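# Lift the carton with both hands and hold it

## Task

Grip the carton between the two hands and raise the entire carton at least three finger-widths above the table. Keep it steady in the air and touching nothing else at the finish. If any motor of either hand shows moving in hand_stopped_by at the end, the task is not done.

## Robot and tools

Robot: a humanoid upper body on a stand past the table's -x edge, facing roughly +x. It has two arms: left_arm on the +y side carries a five-finger left hand, and right_arm on the -y side carries a right hand. The left hand is the mirror image of the right.

Scene frame (used in results): the table top is z = 0 with +z up, and +x runs away from the robot across the table. The table's near edge is at x = 0.18 m. The pelvis sits 0.01 to 0.14 m above the table top. Each shoulder is about 0.28 m above the pelvis, 0.06 m toward +x, and 0.10 m to its own side. A hand point can reach at most 0.62 m from its shoulder. The body may be slightly rotated or tilted, and printed positions can be off, especially at long reach.

Hand point and its axes: a point 0.05 m in front of the palm, where a pinch would meet. +z runs along the straightened fingers, and the fingers extend 0.06 to 0.07 m past it. +y points out of the palm. On the right hand, +x points across the palm away from the thumb; on the left hand, +x points toward the thumb. A wrist bracket on the little-finger side can collide with things. It sits 0.03 m beyond the point in +y and 0.11 m from it across the palm.

The row: every moving call uses rows of 28 numbers, each in [-1, 1], always for both arms. The order is: left_arm dx, dy, dz, rx, ry, rz; left_gripper little, ring, middle, index, thumb_bend, thumb_turn, force_limit, speed; then the same 14 for right_arm and right_gripper.

- dx..rz are an offset, not a pose. They are measured from that hand point's measured pose at the start of the action, in the hand point's own axes. 1.0 equals 0.6 m of travel or 180 degrees. rx, ry, rz form a single rotation vector. Every row in an action is measured from that same start pose, not from the previous row. Zeros mean: stay at the start pose.
- The finger numbers are absolute targets. For little, ring, middle and index, +1 is straight and -1 is curled fully into the palm. For thumb_bend, +1 is straight and -1 is fully bent. For thumb_turn, +1 puts the thumb beside the palm and -1 puts it in front of the palm. A pinch is roughly index -0.22, thumb_bend -0.75, thumb_turn -0.57.
- force_limit sets the fingertip load at which a closing motor halts. It scales linearly from about 0 N at -1 to 10 N at +1; the two thumb motors go up to 15 N. It does not limit opening.
- speed runs from almost zero at -1 to full at +1. At full speed a finger travels its whole range in 0.6 s. Close at -0.9 or slower for a gentle grip, because fast fingers overshoot.

There is no code for leaving a hand unchanged. To keep it as it is, resend the last eight hand numbers used for it. If none have been sent yet, send its six hand_measured values plus its hand_force_limit and hand_speed.

A whole-hand wrap, with the thumb turned fully in front of the palm before contact, holds objects 0.035 to 0.08 m across. The object then lies on the wrist side of the hand point. A motor starts only when its target changes by at least 0.01. To squeeze harder, raise force_limit and send a target more closed than hand_measured. To loosen, send a target more open than hand_measured.

Tools:

- execute_actions(actions): a list of actions. Each action is a list of up to 15 rows, and each row lasts one control step of 1/30 s. If fewer than 15 rows are given, the last one repeats for the remaining steps. An empty list returns the current state and images. For the first action of a call, the start pose is the last pose a result reported.
- move(target, speed, blocking): target is one 28-number row. Its arm offsets are taken from the pose in the latest result that showed one. The hand numbers in the row are sent at the start. Each hand point travels in a straight line; all paths finish together after 0.5 to 10 s and are cut off at 10 s. speed is the top path speed in m/s, from 0.002 to 0.5, default 0.25; turning is capped at twice that value in rad/s. Paths do not avoid obstacles or the other arm, and they may lag or overshoot speed, especially with the arm nearly straight. With blocking=false the call returns after 0.5 s. Until the move has ended, execute_actions and new moves are refused, so use wait(0) or stop.
- wait(seconds): 0 to 10 s, holding the last commands; it returns early if a move ends.
- stop(): brakes a running move to rest; fast motion needs room to brake.
- zoom_image(camera, region): camera is cam_high (672x504), cam_left_wrist or cam_right_wrist (616x616 each). region is [x0, y0, x1, y1] in pixels from the top-left corner, at most 504x504.
- show_instructions(): shows the reference pages.
- finished_scene(scene): ends scene 1 or 2 after the last command has been held; this cannot be undone.

Per-step limits: each step, the commanded pose is clipped to within 70 mm and 16 degrees of the measured pose. Position wins over orientation when both cannot be met. A large offset may therefore need several actions; after an action the arm goes only as far as the last clipped pose.

Result lines:
- Each arm reports end_effector_position in metres and end_effector_quat_wxyz, both in the scene frame.
- "Hand target" is the pose the controller is currently driving toward.
- hand_measured, hand_stopped_by, hand_load_n, hand_force_limit and hand_speed list the six motors in row order. hand_stopped_by gives one word per motor: moving, target, force, stalled or fault (a dead motor). hand_load_n is positive when something pushes a finger open. Loads near 0 mean the grip is lost.
- The move: line gives the outcome (done, off_target, moving, held, fault), which limits acted (paced = pose clipped, held = steps blocked), and each hand point's distance from its goal.
- "pose unreachable" means the clearance check altered or blocked that arm's command.
- MOTOR HOT appears from 90 °C. At 120 °C an OVER-TEMPERATURE FAULT lets that arm drop.

Avoid:
- Knocking or placing anything off the table, and dropping or slipping the carton.
- Fast impacts. Targets set deep past a contact press hard, and faster moves hit harder.
- Letting any part of the two arms or hands strike or squeeze each other.
- Exceeding joint load limits: 23.5 N m on most joints, 4.7 N m on wrist pitch and yaw, with the carton's weight included. Exceeding a limit halts that arm for 10 s and skips the rest of the call.
- Holding heavy loads for long periods.
- Ending while any finger motor still shows moving.

Each tool is called after "Request:" as name(argument=value, ...), one argument or row to a line, values as JSON.

## Session

Request:
execute_actions(
  actions=[],
)

Scene clock: 0.00 s.
left_arm: end_effector_position=(+0.1186, +0.1548, +0.5329) hand_measured=(+1.000, +1.000, +1.000, +1.000, +1.000, +1.000) hand_load_n=(+0.0, +0.0, +0.0, +0.0, +0.0, +0.0) hand_stopped_by=(target, target, target, target, target, target) hand_force_limit=0.00 hand_speed=-0.80 end_effector_quat_wxyz=(-0.047, +0.032, -0.083, +0.995) | right_arm: end_effector_position=(+0.1737, -0.0900, +0.5178) hand_measured=(+1.000, +1.000, +1.000, +1.000, +1.000, +1.000) hand_load_n=(+0.0, +0.0, +0.0, +0.0, +0.0, +0.0) hand_stopped_by=(target, target, target, target, target, target) hand_force_limit=0.00 hand_speed=-0.80 end_effector_quat_wxyz=(+0.971, -0.167, +0.067, +0.155)
Joint positions: left_arm=[-0.018  0.41   0.358 -0.623 -0.516 -1.041 -0.165] | right_arm=[-0.199 -0.577 -0.075 -0.471  0.547 -1.013  0.246]
Joint velocities: left_arm=[-0.018 -0.003 -0.002  0.002 -0.008  0.     0.   ] | right_arm=[ 0.008 -0.006  0.009  0.    -0.012  0.     0.   ]
Joint torques (N m, as the arm reports them, + toward a larger angle): no reading
Hand target (left_arm): +0.119, +0.155, +0.533; -0.047, +0.032, -0.083, +0.995
Hand target (right_arm): +0.174, -0.090, +0.518; +0.971, -0.167, +0.067, +0.155

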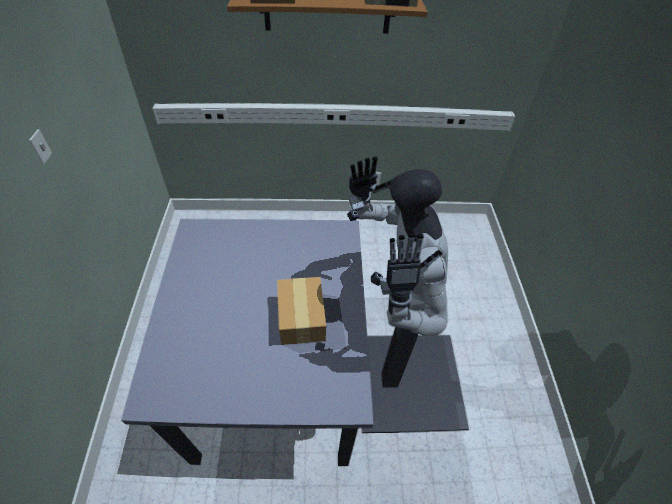

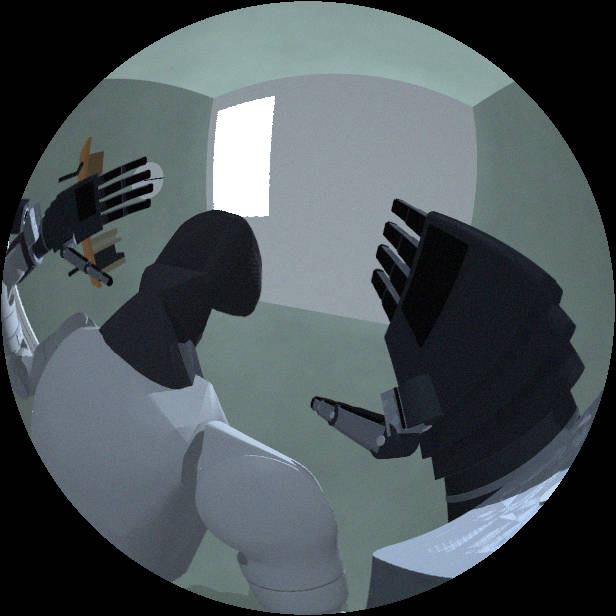

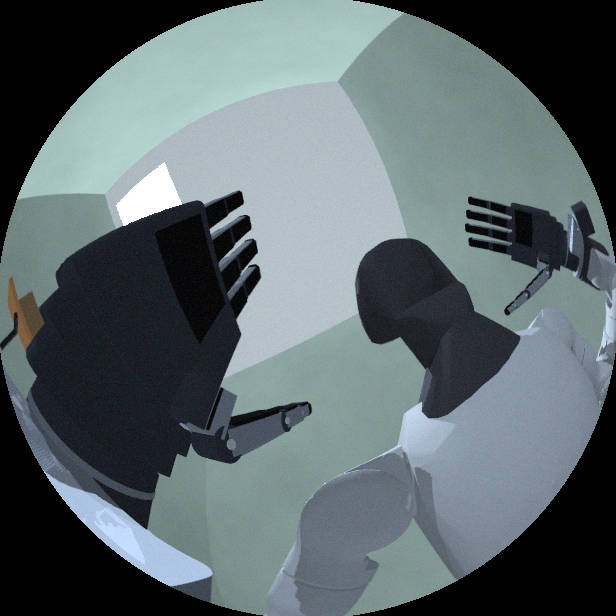

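Request:
move(
  target=[-0.559,-0.064,-0.662,0.007,-0.589,-0.07,1,1,1,1,1,1,0,0,0.467,-0.055,-0.619,0.164,0.556,0.035,1,1,1,1,1,1,0,0],
  speed=0.35,
)

Scene clock: 3.47 s.
left_arm: end_effector_position=(+0.4256, +0.2910, +0.1373) hand_measured=(+1.000, +1.000, +1.000, +1.000, +1.000, +1.000) hand_load_n=(+0.0, +0.0, +0.0, +0.0, +0.0, +0.0) hand_stopped_by=(target, target, target, target, target, target) hand_force_limit=0.00 hand_speed=0.00 end_effector_quat_wxyz=(-0.008, +0.821, +0.020, +0.571) | right_arm: end_effector_position=(+0.4226, -0.1656, +0.1298) hand_measured=(+1.000, +1.000, +1.000, +1.000, +1.000, +1.000) hand_load_n=(+0.0, +0.0, +0.0, +0.0, +0.0, +0.0) hand_stopped_by=(target, target, target, target, target, target) hand_force_limit=0.00 hand_speed=0.00 end_effector_quat_wxyz=(+0.575, -0.007, +0.818, -0.000)
Joint positions: left_arm=[-0.708  0.594 -0.105  1.423 -0.638 -0.455 -0.554] | right_arm=[-0.191 -0.485  0.115  0.389  0.523 -0.116 -0.023]
Joint velocities: left_arm=[-0.115 -0.017  0.     0.221  0.009 -0.111 -0.073] | right_arm=[-0.005  0.    -0.006 -0.009  0.006  0.     0.   ]
Joint torques (N m, as the arm reports them, + toward a larger angle): left_arm=[-6.01  3.5   0.68 -1.59 -0.21 -1.04 -0.16] | right_arm=[-4.12 -4.15 -0.96 -2.69  0.49 -1.26  0.05]
Hand target (left_arm): +0.426, +0.289, +0.137; -0.007, +0.820, +0.019, +0.571
Hand target (right_arm): +0.422, -0.165, +0.129; +0.573, -0.005, +0.820, +0.001
Off the commanded pose (left_arm): 0.010 m, 3 deg.
Off the commanded pose (right_arm): 0.005 m, 1 deg.
move: off_target (left_arm, right_arm)

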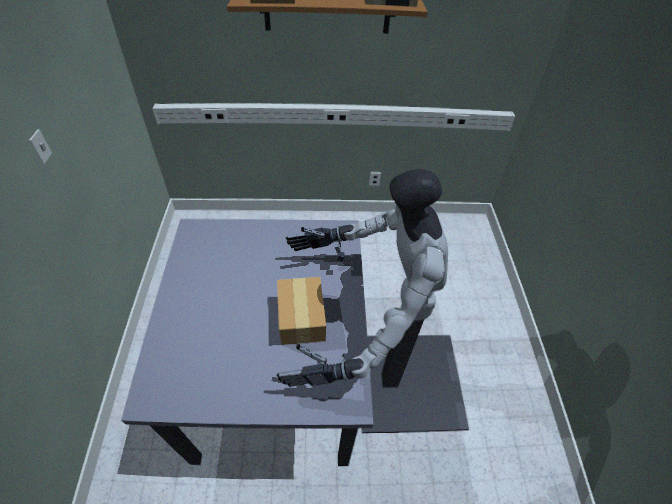

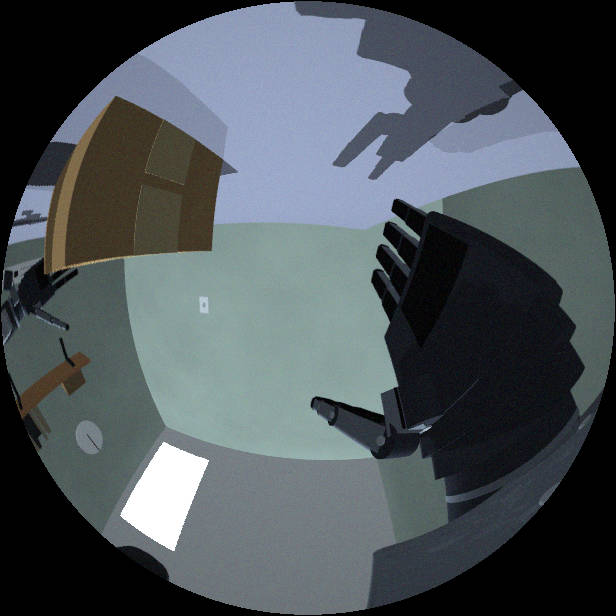

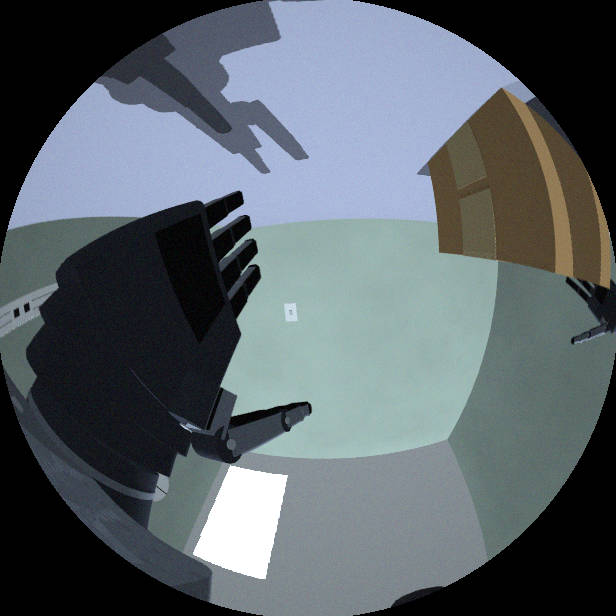

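Request:
move(
  target=[-0.067,0.25,-0.003,0,0,0,1,1,1,1,1,1,0,0,0.054,0.24,-0.003,0,0,0,1,1,1,1,1,1,0,0],
  speed=0.12,
)

Scene clock: 5.23 s.
left_arm: end_effector_position=(+0.4106, +0.1462, +0.0894) hand_measured=(+1.000, +1.000, +1.000, +1.000, +1.000, +1.000) hand_load_n=(+0.0, +0.0, +0.0, +0.0, +0.0, +0.0) hand_stopped_by=(target, target, target, target, target, target) hand_force_limit=0.00 hand_speed=0.00 end_effector_quat_wxyz=(-0.016, +0.828, +0.014, +0.560) | right_arm: end_effector_position=(+0.4118, -0.0225, +0.1059) hand_measured=(+1.000, +1.000, +1.000, +1.000, +1.000, +1.000) hand_load_n=(+0.0, +0.0, +0.0, +0.0, +0.0, +0.0) hand_stopped_by=(target, target, target, target, target, target) hand_force_limit=0.00 hand_speed=0.00 end_effector_quat_wxyz=(+0.580, -0.002, +0.815, +0.001)
Joint positions: left_arm=[-0.374  0.33  -0.355  0.702 -0.479 -0.282  0.116] | right_arm=[-0.287 -0.086  0.361  0.51   0.242 -0.207 -0.403]
Joint velocities: left_arm=[ 0.002 -0.002 -0.003 -0.003  0.    -0.001  0.   ] | right_arm=[ 0.008  0.003  0.014  0.011  0.003 -0.002  0.   ]
Joint torques (N m, as the arm reports them, + toward a larger angle): left_arm=[-4.52  1.79  0.75 -2.63  0.41 -1.14  0.  ] | right_arm=[-4.75 -0.99  0.15 -2.95 -0.18 -1.43 -0.1 ]
Hand target (left_arm): +0.411, +0.147, +0.089; -0.019, +0.828, +0.013, +0.561
Hand target (right_arm): +0.412, -0.023, +0.106; +0.581, -0.003, +0.814, -0.001
Off the commanded pose (left_arm): 0.015 m, 2 deg.
Off the commanded pose (right_arm): 0.008 m, 1 deg.
move: off_target (left_arm, right_arm)

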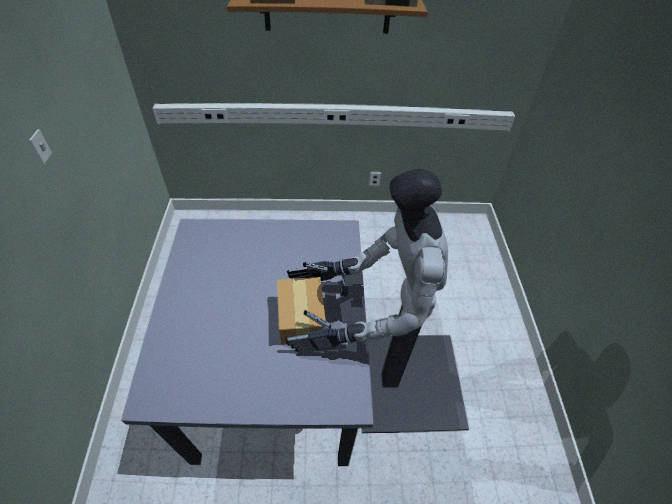

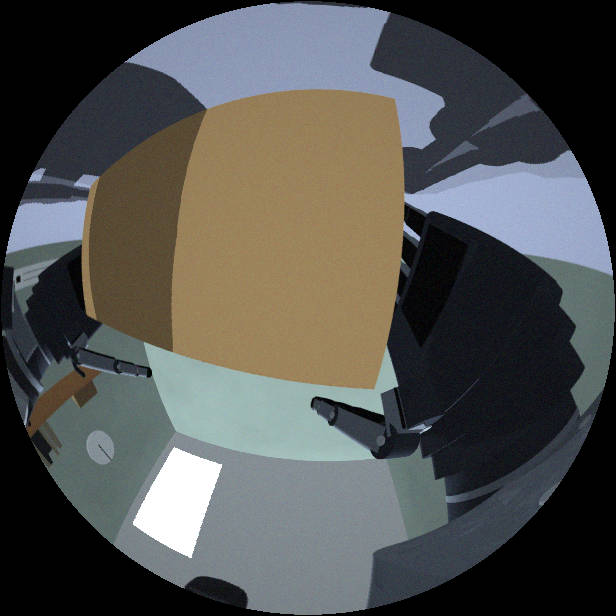

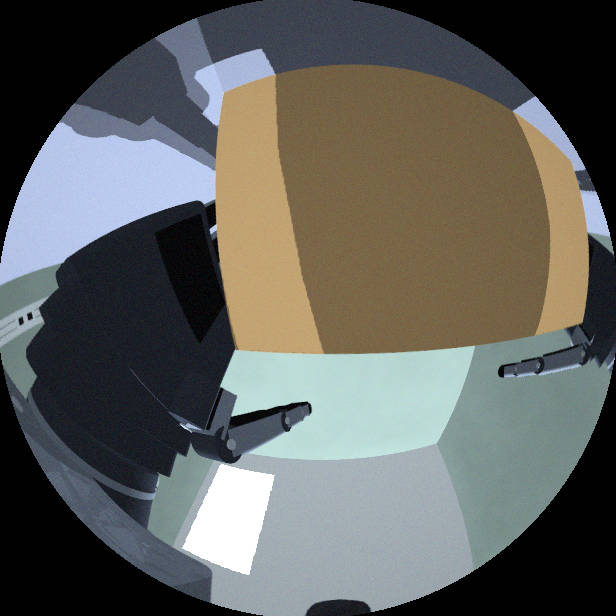

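Request:
execute_actions(
  actions=[
    [[0.03,0.01,0.04,0,0,0,0.8,0.8,0.8,0.8,1,1,0,0,0,0,0.045,0,0,0,0.8,0.8,0.8,0.8,1,1,0,0]],
    [[0,0.06,0,-0.02,0,0,0.8,0.8,0.8,0.8,1,1,0,0,0,0.04,0,-0.02,0,0,0.8,0.8,0.8,0.8,1,1,0,0]],
    [[0,0.08,0,-0.03,0,0,0.8,0.8,0.8,0.8,1,1,0,0,0,0.07,0,-0.03,0,0,0.8,0.8,0.8,0.8,1,1,0,0]],
  ],
)

Scene clock: 6.87 s.
left_arm: end_effector_position=(+0.4496, +0.1250, +0.0957) hand_measured=(+0.800, +0.800, +0.800, +0.800, +1.000, +1.000) hand_load_n=(+0.0, +0.0, +4.5, +5.0, +0.0, +0.0) hand_stopped_by=(target, target, target, target, target, target) hand_force_limit=0.00 hand_speed=0.00 end_effector_quat_wxyz=(-0.028, +0.828, +0.021, +0.559) | right_arm: end_effector_position=(+0.4433, -0.0056, +0.0899) hand_measured=(+0.800, +0.800, +0.800, +0.800, +1.000, +1.000) hand_load_n=(+0.0, +0.5, +2.5, +0.0, +0.0, +0.0) hand_stopped_by=(target, target, target, target, target, target) hand_force_limit=0.00 hand_speed=0.00 end_effector_quat_wxyz=(+0.577, -0.015, +0.817, +0.014)
Joint positions: left_arm=[-0.574  0.243 -0.399  0.896 -0.49  -0.274  0.188] | right_arm=[-0.614 -0.041  0.493  1.106  0.458 -0.488 -0.339]
Joint velocities: left_arm=[-0.029 -0.005 -0.032  0.026 -0.052 -0.029  0.023] | right_arm=[-0.084 -0.008  0.233  0.207  0.261 -0.173  0.   ]
Joint torques (N m, as the arm reports them, + toward a larger angle): left_arm=[-6.04 -1.91 -1.7  -4.44  1.18 -0.73 -1.75] | right_arm=[-7.25  4.02  2.47 -3.   -0.95 -0.26  2.23]
Hand target (left_arm): +0.442, +0.079, +0.096; +0.023, +0.829, -0.015, +0.558
Hand target (right_arm): +0.433, +0.032, +0.093; +0.572, -0.046, +0.817, +0.053
Off the commanded pose (left_arm): 0.047 m, 7 deg.
Off the commanded pose (right_arm): 0.038 m, 5 deg.
joint sent to its limit (right arm) — the command would take joint 2 (shoulder roll) past its upper limit, so that joint was sent only as far as its limit.

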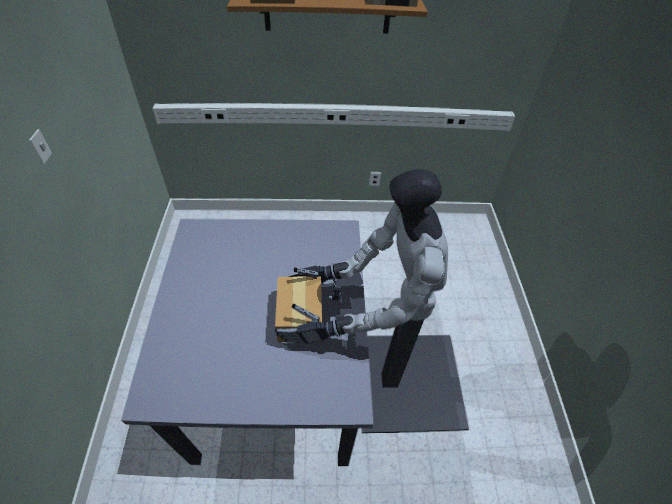

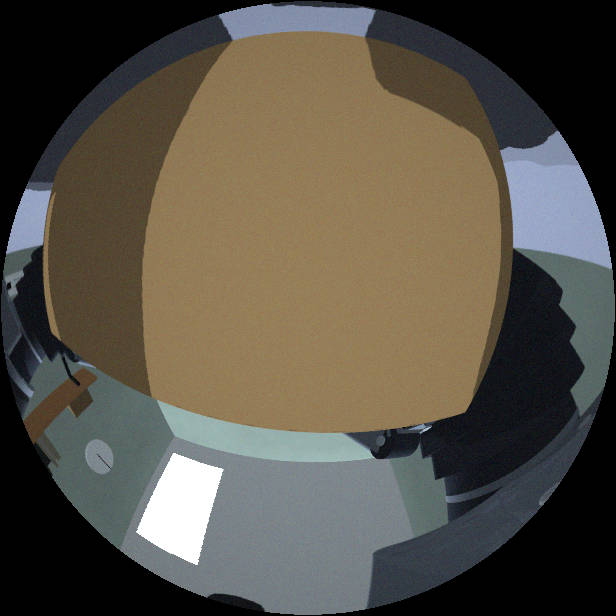

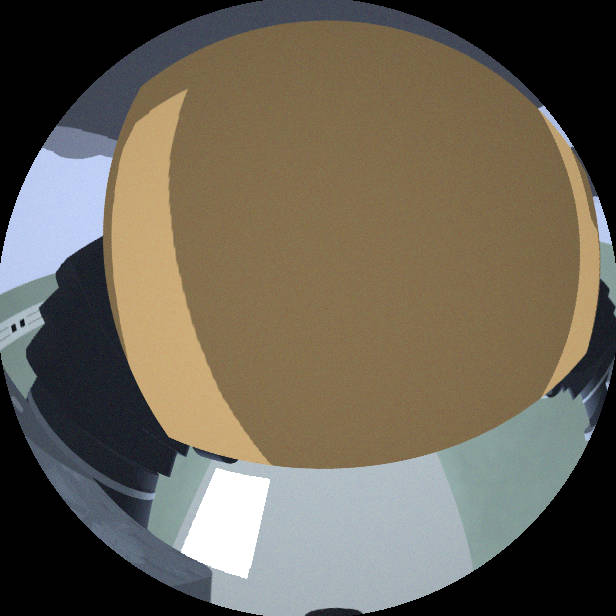

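Request:
execute_actions(
  actions=[
    [[0.06,0.085,-0.04,-0.035,0,0,0.8,0.8,0.8,0.8,1,1,0,0,-0.06,0.07,-0.04,-0.035,0,0,0.8,0.8,0.8,0.8,1,1,0,0]],
    [[0.06,0.085,-0.04,-0.035,0,0,0.8,0.8,0.8,0.8,1,1,0,0,-0.06,0.07,-0.04,-0.035,0,0,0.8,0.8,0.8,0.8,1,1,0,0]],
    [[0.06,0.085,-0.04,-0.035,0,0,0.8,0.8,0.8,0.8,1,1,0,0,-0.06,0.07,-0.04,-0.035,0,0,0.8,0.8,0.8,0.8,1,1,0,0]],
    [[0.06,0.085,-0.04,-0.035,0,0,0.8,0.8,0.8,0.8,1,1,0,0,-0.06,0.07,-0.04,-0.035,0,0,0.8,0.8,0.8,0.8,1,1,0,0]],
    [[0.06,0.085,-0.04,-0.035,0,0,0.8,0.8,0.8,0.8,1,1,0,0,-0.06,0.07,-0.04,-0.035,0,0,0.8,0.8,0.8,0.8,1,1,0,0]],
  ],
)

Request:
wait(
  seconds=2,
)

Scene clock: 9.60 s.
left_arm: end_effector_position=(+0.4574, +0.0800, +0.2539) hand_measured=(+0.800, +0.800, +0.800, +0.800, +1.000, +1.000) hand_load_n=(+0.0, +0.5, +4.0, +4.0, +0.0, +0.0) hand_stopped_by=(target, target, target, target, target, target) hand_force_limit=0.00 hand_speed=0.00 end_effector_quat_wxyz=(-0.129, +0.828, +0.003, +0.546) | right_arm: end_effector_position=(+0.4460, -0.0265, +0.2611) hand_measured=(+0.800, +0.802, +0.800, +0.800, +1.000, +1.000) hand_load_n=(+0.0, +11.0, +0.5, +0.0, +0.0, +0.0) hand_stopped_by=(target, target, target, target, target, target) hand_force_limit=0.00 hand_speed=0.00 end_effector_quat_wxyz=(+0.592, +0.009, +0.803, -0.077)
Joint positions: left_arm=[-0.702  0.342 -0.37  -0.296 -0.776  0.937  0.995] | right_arm=[-0.591 -0.447  0.527 -0.373  0.823  0.616 -1.142]
Joint velocities: left_arm=[ 0.055 -0.021  0.011  0.018 -0.017  0.038  0.   ] | right_arm=[ 0.026 -0.002  0.011  0.028  0.023  0.017 -0.02 ]
Joint torques (N m, as the arm reports them, + toward a larger angle): left_arm=[-10.01  -2.    -0.89  -7.19  -1.59  -1.47  -1.73] | right_arm=[-11.47   2.38   1.03  -7.05   0.91  -2.19   3.72]
Hand target (left_arm): +0.442, +0.031, +0.248; -0.059, +0.842, -0.040, +0.535
Hand target (right_arm): +0.431, +0.017, +0.266; +0.589, -0.028, +0.808, -0.009
Off the commanded pose (left_arm): 0.049 m, 9 deg.
Off the commanded pose (right_arm): 0.050 m, 9 deg.

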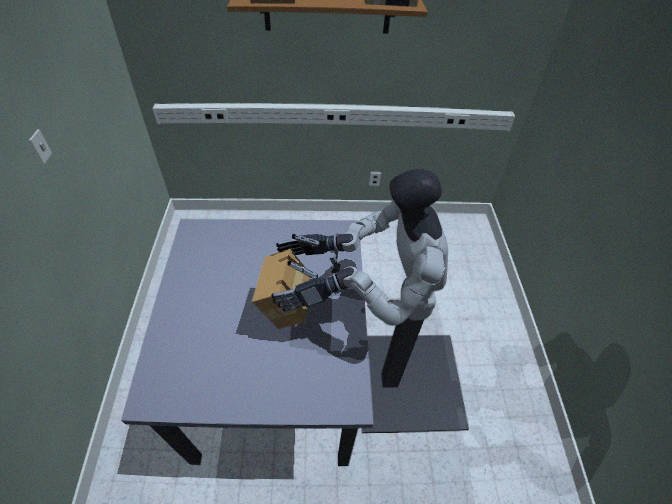

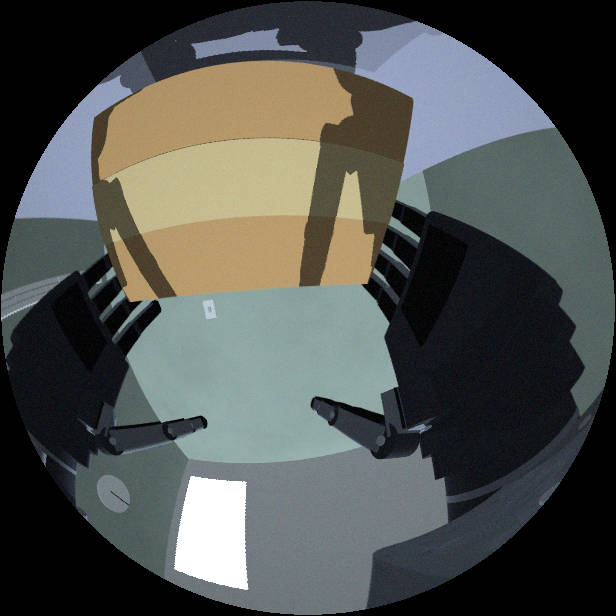

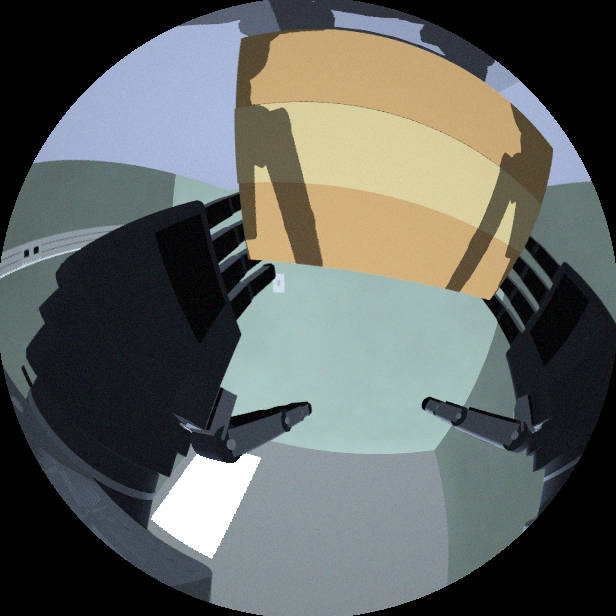

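Scene clock: 11.60 s.
left_arm: end_effector_position=(+0.4563, +0.0803, +0.2501) hand_measured=(+0.800, +0.800, +0.800, +0.800, +1.000, +1.000) hand_load_n=(+0.0, +0.0, +4.0, +4.5, +0.0, +0.0) hand_stopped_by=(target, target, target, target, target, target) hand_force_limit=0.00 hand_speed=0.00 end_effector_quat_wxyz=(-0.130, +0.831, +0.002, +0.542) | right_arm: end_effector_position=(+0.4447, -0.0260, +0.2574) hand_measured=(+0.800, +0.802, +0.800, +0.800, +1.000, +1.000) hand_load_n=(+0.0, +10.5, +0.5, +0.0, +0.0, +0.0) hand_stopped_by=(target, target, target, target, target, target) hand_force_limit=0.00 hand_speed=0.00 end_effector_quat_wxyz=(+0.587, +0.007, +0.806, -0.077)
Joint positions: left_arm=[-0.697  0.342 -0.37  -0.294 -0.778  0.942  0.995] | right_arm=[-0.586 -0.447  0.531 -0.372  0.828  0.619 -1.143]
Joint velocities: left_arm=[ 0.005  0.    -0.017  0.     0.005  0.     0.   ] | right_arm=[-0.002  0.008 -0.002  0.017 -0.003  0.     0.   ]
Joint torques (N m, as the arm reports them, + toward a larger angle): left_arm=[-10.24  -2.05  -0.89  -7.36  -1.49  -1.61  -1.75] | right_arm=[-11.76   2.45   0.91  -7.01   0.64  -2.3    3.75]
Hand target (left_arm): +0.442, +0.031, +0.248; -0.059, +0.842, -0.040, +0.535
Hand target (right_arm): +0.431, +0.017, +0.266; +0.589, -0.028, +0.808, -0.009
Off the commanded pose (left_arm): 0.049 m, 9 deg.
Off the commanded pose (right_arm): 0.049 m, 9 deg.
wait: 2.00 s; at rest by 0.30 s

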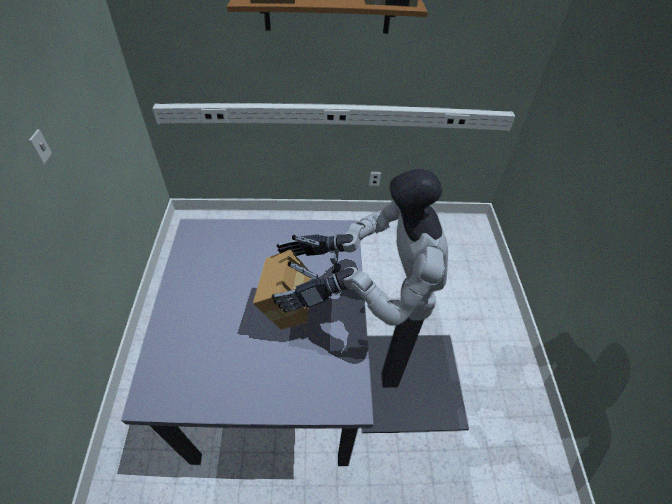

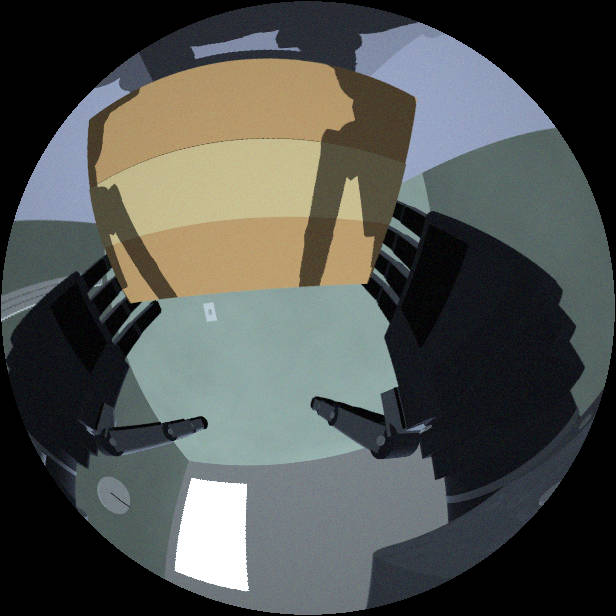

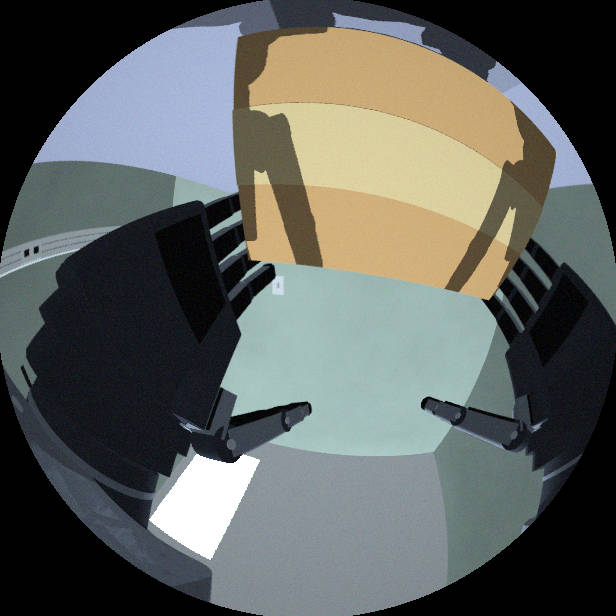

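Request:
execute_actions(
  actions=[
    [[0.045,0.08,-0.03,-0.045,0,0,0.8,0.8,0.8,0.8,1,1,0,0,-0.045,0.075,-0.03,-0.04,0,0,0.8,0.8,0.8,0.8,1,1,0,0]],
    [[0.045,0.08,-0.03,-0.045,0,0,0.8,0.8,0.8,0.8,1,1,0,0,-0.045,0.075,-0.03,-0.04,0,0,0.8,0.8,0.8,0.8,1,1,0,0]],
    [[0.045,0.08,-0.03,-0.045,0,0,0.8,0.8,0.8,0.8,1,1,0,0,-0.045,0.075,-0.03,-0.04,0,0,0.8,0.8,0.8,0.8,1,1,0,0]],
  ],
)

Request:
wait(
  seconds=2,
)

Scene clock: 13.20 s.
left_arm: end_effector_position=(+0.4853, +0.0693, +0.3099) hand_measured=(+0.800, +0.800, +0.800, +0.800, +1.000, +1.000) hand_load_n=(+0.0, +0.0, +0.0, +0.0, +0.0, +0.0) hand_stopped_by=(target, target, target, target, target, target) hand_force_limit=0.00 hand_speed=0.00 end_effector_quat_wxyz=(-0.166, +0.829, -0.000, +0.534) | right_arm: end_effector_position=(+0.4721, -0.0215, +0.3214) hand_measured=(+0.800, +0.800, +0.800, +0.800, +1.000, +1.000) hand_load_n=(+0.0, +0.0, +0.0, +0.0, +0.0, +0.0) hand_stopped_by=(target, target, target, target, target, target) hand_force_limit=0.00 hand_speed=0.00 end_effector_quat_wxyz=(+0.590, +0.006, +0.795, -0.139)
Joint positions: left_arm=[-1.017  0.185 -0.202 -0.178 -0.84   1.273  1.149] | right_arm=[-0.899 -0.352  0.396 -0.333  1.026  0.968 -1.402]
Joint velocities: left_arm=[ 0.012 -0.008  0.006  0.006  0.046  0.048 -0.111] | right_arm=[0.006 0.006 0.003 0.009 0.    0.062 0.057]
Joint torques (N m, as the arm reports them, + toward a larger angle): left_arm=[-9.93 -3.67 -0.91 -4.2  -1.73 -1.86 -0.93] | right_arm=[-10.61   4.65   0.63  -3.99   1.42  -2.24   1.87]
Hand target (left_arm): +0.476, +0.018, +0.321; -0.093, +0.831, -0.029, +0.548
Hand target (right_arm): +0.461, +0.019, +0.335; +0.600, -0.012, +0.797, -0.068
Off the commanded pose (left_arm): 0.052 m, 9 deg.
Off the commanded pose (right_arm): 0.047 m, 9 deg.

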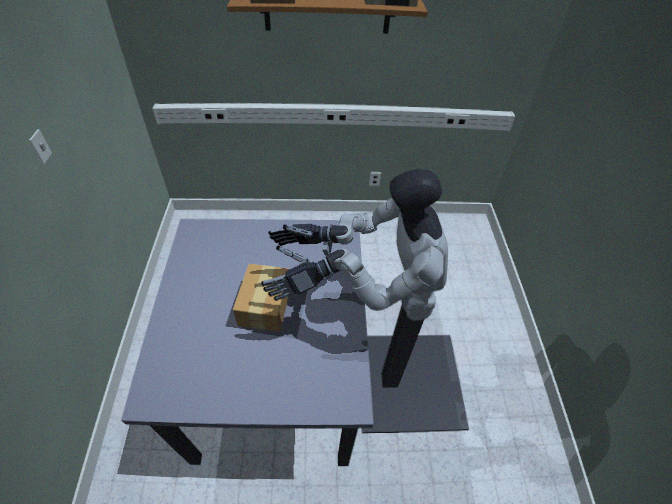

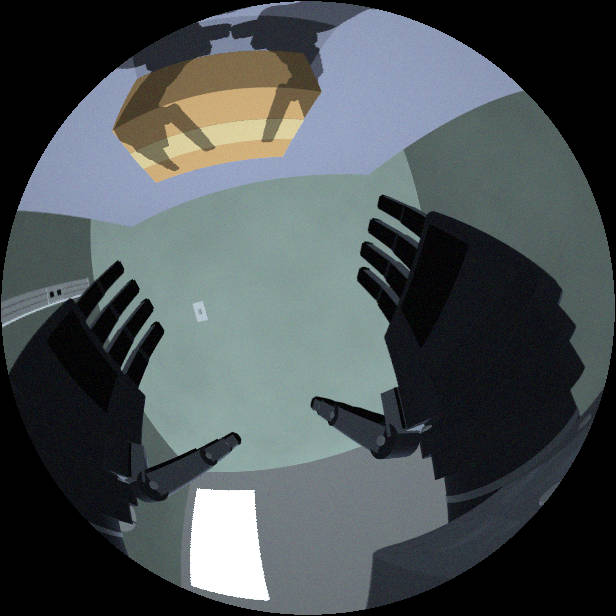

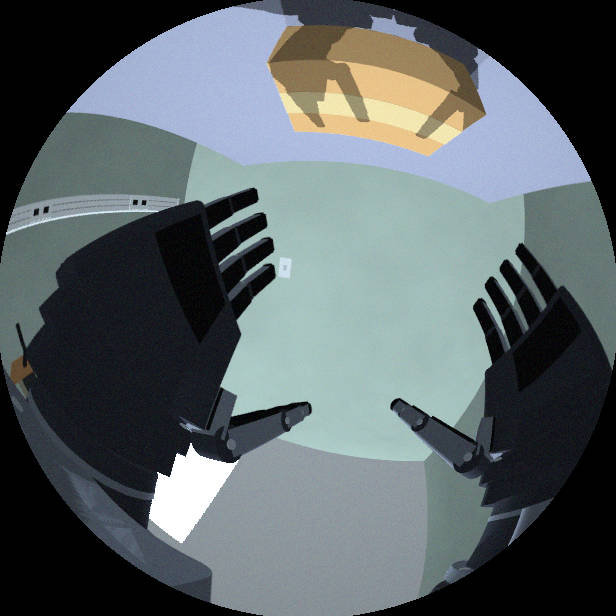

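Scene clock: 15.20 s.
left_arm: end_effector_position=(+0.4858, +0.0689, +0.3113) hand_measured=(+0.800, +0.800, +0.800, +0.800, +1.000, +1.000) hand_load_n=(+0.0, +0.0, +0.0, +0.0, +0.0, +0.0) hand_stopped_by=(target, target, target, target, target, target) hand_force_limit=0.00 hand_speed=0.00 end_effector_quat_wxyz=(-0.166, +0.828, -0.001, +0.535) | right_arm: end_effector_position=(+0.4725, -0.0215, +0.3225) hand_measured=(+0.800, +0.800, +0.800, +0.800, +1.000, +1.000) hand_load_n=(+0.0, +0.0, +0.0, +0.0, +0.0, +0.0) hand_stopped_by=(target, target, target, target, target, target) hand_force_limit=0.00 hand_speed=0.00 end_effector_quat_wxyz=(+0.591, +0.006, +0.795, -0.139)
Joint positions: left_arm=[-1.02   0.185 -0.202 -0.178 -0.835  1.273  1.144] | right_arm=[-0.9   -0.352  0.393 -0.333  1.025  0.97  -1.399]
Joint velocities: left_arm=[-0.005  0.003 -0.005  0.     0.006  0.     0.   ] | right_arm=[0.014 0.003 0.006 0.    0.005 0.    0.   ]
Joint torques (N m, as the arm reports them, + toward a larger angle): left_arm=[-9.63 -3.67 -0.87 -4.19 -1.78 -1.8  -0.96] | right_arm=[-10.55   4.75   0.71  -3.99   1.46  -2.16   1.89]
Hand target (left_arm): +0.476, +0.018, +0.321; -0.093, +0.831, -0.029, +0.548
Hand target (right_arm): +0.461, +0.019, +0.335; +0.600, -0.012, +0.797, -0.068
Off the commanded pose (left_arm): 0.051 m, 9 deg.
Off the commanded pose (right_arm): 0.047 m, 9 deg.
wait: 2.00 s; at rest by 0.20 s

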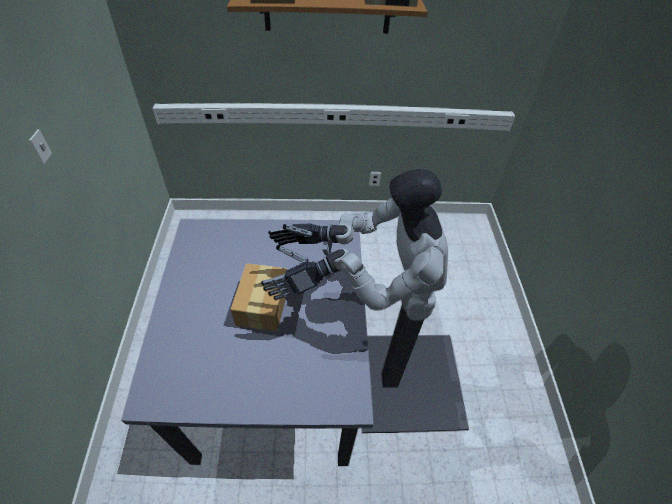

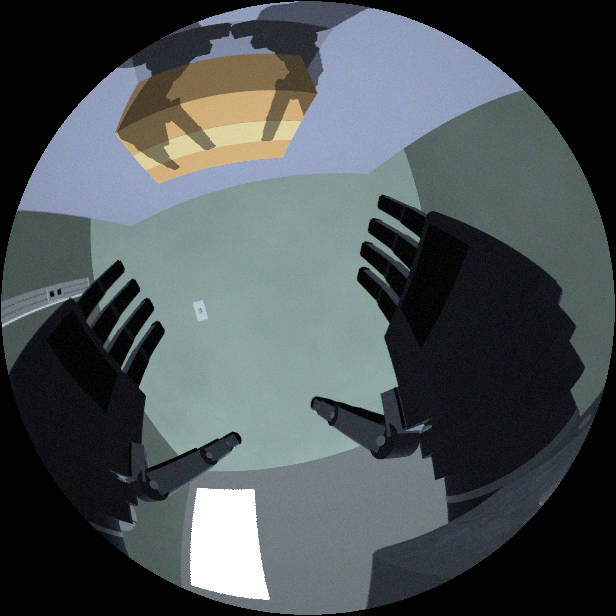

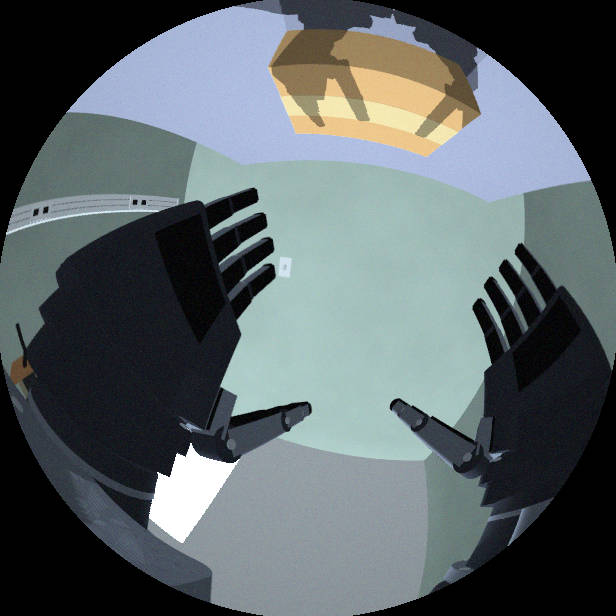

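Request:
move(
  target=[0,-0.25,0,-0.087,0.024,-0.061,0.8,0.8,0.8,0.8,1,1,0,0,0,-0.25,0,-0.075,0.018,0.048,0.8,0.8,0.8,0.8,1,1,0,0],
  speed=0.2,
)

Scene clock: 20.33 s.
left_arm: end_effector_position=(+0.4567, +0.2125, +0.3627) hand_measured=(+0.800, +0.800, +0.800, +0.800, +1.000, +1.000) hand_load_n=(+0.0, +0.0, +0.0, +0.0, +0.0, +0.0) hand_stopped_by=(target, target, target, target, target, target) hand_force_limit=0.00 hand_speed=0.00 end_effector_quat_wxyz=(+0.009, +0.811, +0.011, +0.585) | right_arm: end_effector_position=(+0.4470, -0.1623, +0.3395) hand_measured=(+0.800, +0.800, +0.800, +0.800, +1.000, +1.000) hand_load_n=(+0.0, +0.0, +0.0, +0.0, +0.0, +0.0) hand_stopped_by=(target, target, target, target, target, target) hand_force_limit=0.00 hand_speed=0.00 end_effector_quat_wxyz=(+0.559, -0.008, +0.829, -0.004)
Joint positions: left_arm=[-0.683  0.845  0.263 -0.209 -1.011  1.054  0.215] | right_arm=[-0.433 -0.957 -0.294 -0.427  1.358  0.981 -0.594]
Joint velocities: left_arm=[-0.009  0.     0.009 -0.012  0.008 -0.001  0.   ] | right_arm=[-0.009 -0.009 -0.008 -0.011 -0.003  0.     0.002]
Joint torques (N m, as the arm reports them, + toward a larger angle): left_arm=[-5.88  3.52  1.46 -1.77  0.5  -1.16 -0.16] | right_arm=[-4.99 -5.96 -2.02 -1.63  0.07 -1.35  0.21]
Hand target (left_arm): +0.457, +0.214, +0.362; +0.007, +0.811, +0.011, +0.584
Hand target (right_arm): +0.448, -0.164, +0.340; +0.560, -0.006, +0.829, -0.006
Off the commanded pose (left_arm): 0.011 m, 2 deg.
Off the commanded pose (right_arm): 0.015 m, 2 deg.
move: off_target (left_arm, right_arm)

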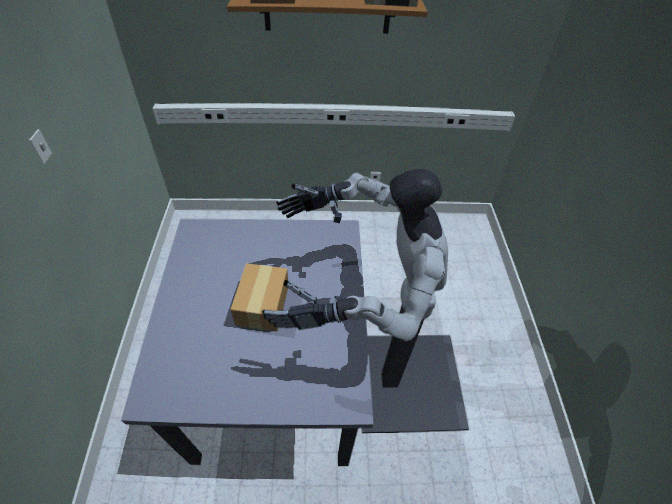

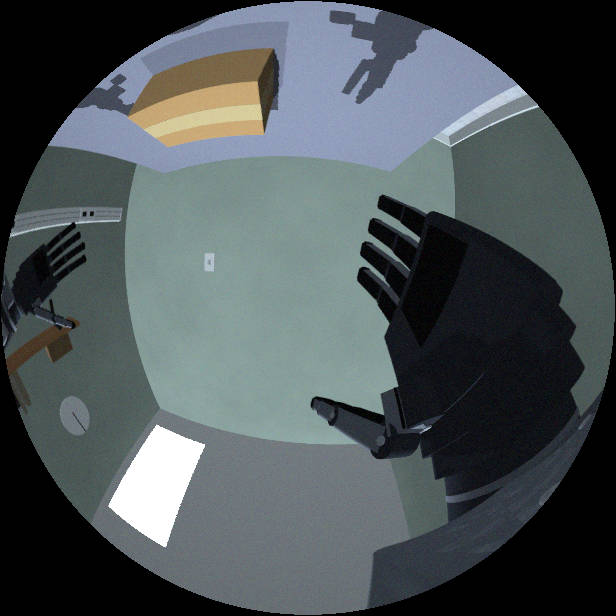

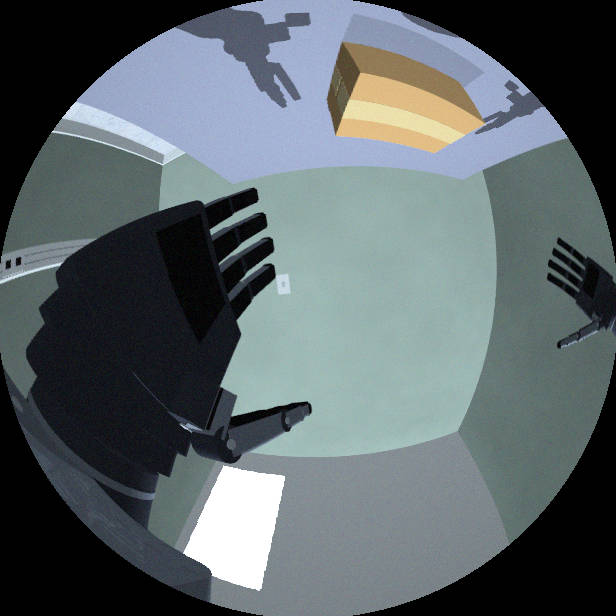

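Request:
move(
  target=[-0.356,0.1,0.266,0,0,0,0.8,0.8,0.8,0.8,1,1,0,0,0.31,0.053,0.257,0,0,0,0.8,0.8,0.8,0.8,1,1,0,0],
  speed=0.2,
)

Scene clock: 22.50 s.
left_arm: end_effector_position=(+0.5253, +0.1497, +0.1086) hand_measured=(+0.800, +0.800, +0.800, +0.800, +1.000, +1.000) hand_load_n=(+0.0, +0.0, +0.0, +0.0, +0.0, +0.0) hand_stopped_by=(target, target, target, target, target, target) hand_force_limit=0.00 hand_speed=0.00 end_effector_quat_wxyz=(-0.104, +0.895, +0.066, +0.430) | right_arm: end_effector_position=(+0.5252, -0.1209, +0.1170) hand_measured=(+0.800, +0.800, +0.800, +0.800, +1.000, +1.000) hand_load_n=(+0.0, +0.0, +0.0, +0.0, +0.0, +0.0) hand_stopped_by=(target, target, target, target, target, target) hand_force_limit=0.00 hand_speed=0.00 end_effector_quat_wxyz=(+0.527, +0.005, +0.850, -0.016)
Joint positions: left_arm=[-1.182  0.154 -0.055  1.469 -0.301  0.113  0.238] | right_arm=[-0.947 -0.289  0.139  1.393  0.438 -0.222  0.019]
Joint velocities: left_arm=[0.    0.    0.098 0.    0.087 0.    0.   ] | right_arm=[-0.006  0.003 -0.029 -0.003 -0.021  0.     0.   ]
Joint torques (N m, as the arm reports them, + toward a larger angle): left_arm=[-8.94  1.69  0.19 -3.17  0.57 -0.87 -0.03] | right_arm=[-8.48 -3.55  0.08 -2.53  0.28 -1.41  0.18]
Hand target (left_arm): +0.525, +0.149, +0.109; -0.104, +0.895, +0.064, +0.430
Hand target (right_arm): +0.525, -0.120, +0.117; +0.527, +0.003, +0.850, -0.015
Off the commanded pose (left_arm): 0.017 m, 25 deg; orientation clipped at the last step of the last action.
Off the commanded pose (right_arm): 0.016 m, 5 deg.
move: off_target (left_arm, right_arm); limits=paced

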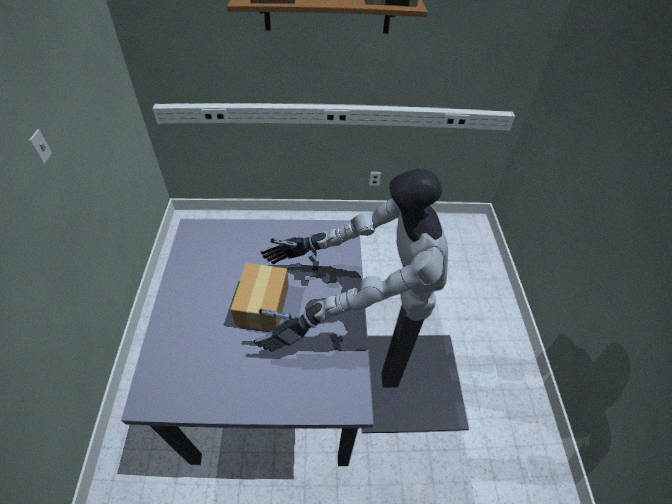

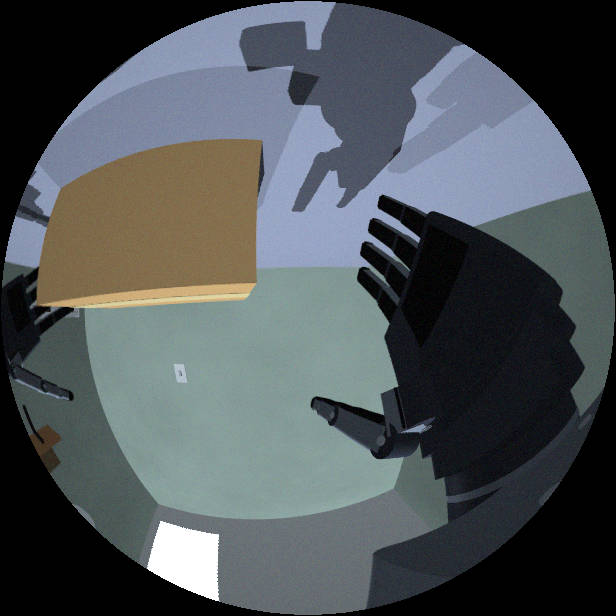

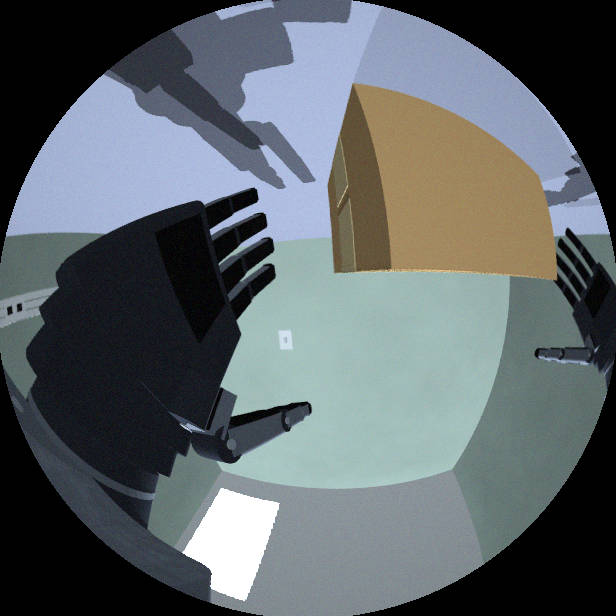

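Request:
move(
  target=[0,0.15,0,-0.08,0,0,0.6,0.6,0.6,0.6,1,1,0,0,0.01,0.18,0,-0.03,0,0,0.6,0.6,0.6,0.6,1,1,0,0],
  speed=0.08,
)

Scene clock: 24.40 s.
left_arm: end_effector_position=(+0.5210, +0.0930, +0.1061) hand_measured=(+0.600, +0.600, +0.600, +0.600, +1.000, +1.000) hand_load_n=(+0.0, +1.5, +3.0, +0.0, +0.0, +0.0) hand_stopped_by=(target, target, target, target, target, target) hand_force_limit=0.00 hand_speed=0.00 end_effector_quat_wxyz=(-0.052, +0.907, +0.038, +0.416) | right_arm: end_effector_position=(+0.5331, -0.0536, +0.1183) hand_measured=(+0.600, +0.600, +0.600, +0.600, +1.000, +1.000) hand_load_n=(+0.0, +0.0, +6.0, +0.0, +0.0, +0.0) hand_stopped_by=(target, target, target, target, target, target) hand_force_limit=0.00 hand_speed=0.00 end_effector_quat_wxyz=(+0.512, +0.010, +0.858, -0.029)
Joint positions: left_arm=[-1.207  0.062  0.045  1.457 -0.207  0.165  0.208] | right_arm=[-1.043 -0.113  0.155  1.4    0.395 -0.148 -0.206]
Joint velocities: left_arm=[ 0.     0.008  0.089 -0.009  0.083  0.    -0.016] | right_arm=[-0.025  0.    -0.006  0.003  0.006  0.041 -0.015]
Joint torques (N m, as the arm reports them, + toward a larger angle): left_arm=[-9.56 -1.18  0.17 -4.07  0.18 -0.76 -1.1 ] | right_arm=[-9.41  3.05  1.02 -3.47 -0.34 -0.38  2.47]
Hand target (left_arm): +0.518, +0.064, +0.109; -0.019, +0.908, +0.022, +0.418
Hand target (right_arm): +0.524, -0.015, +0.117; +0.505, -0.019, +0.863, +0.010
Off the commanded pose (left_arm): 0.039 m, 8 deg.
Off the commanded pose (right_arm): 0.042 m, 7 deg.
move: off_target (left_arm, right_arm)

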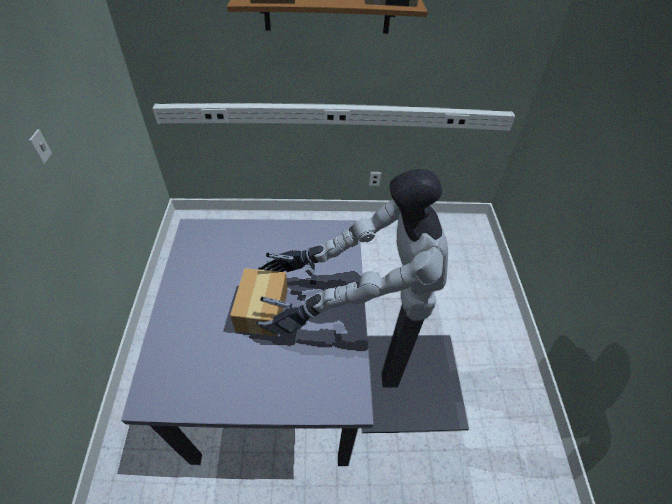

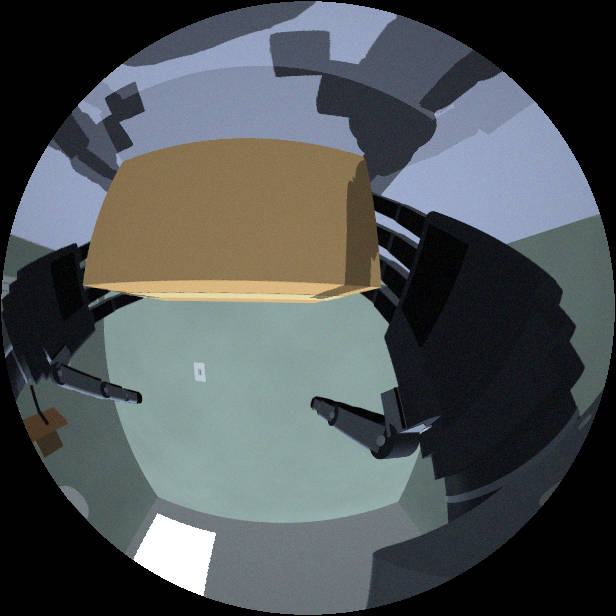

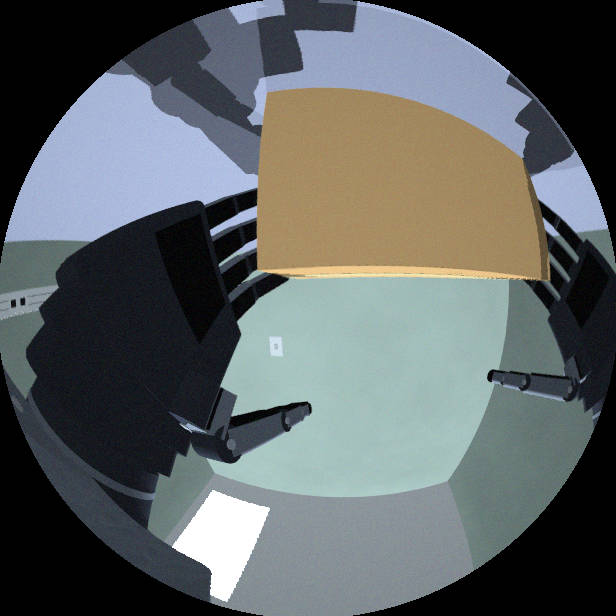

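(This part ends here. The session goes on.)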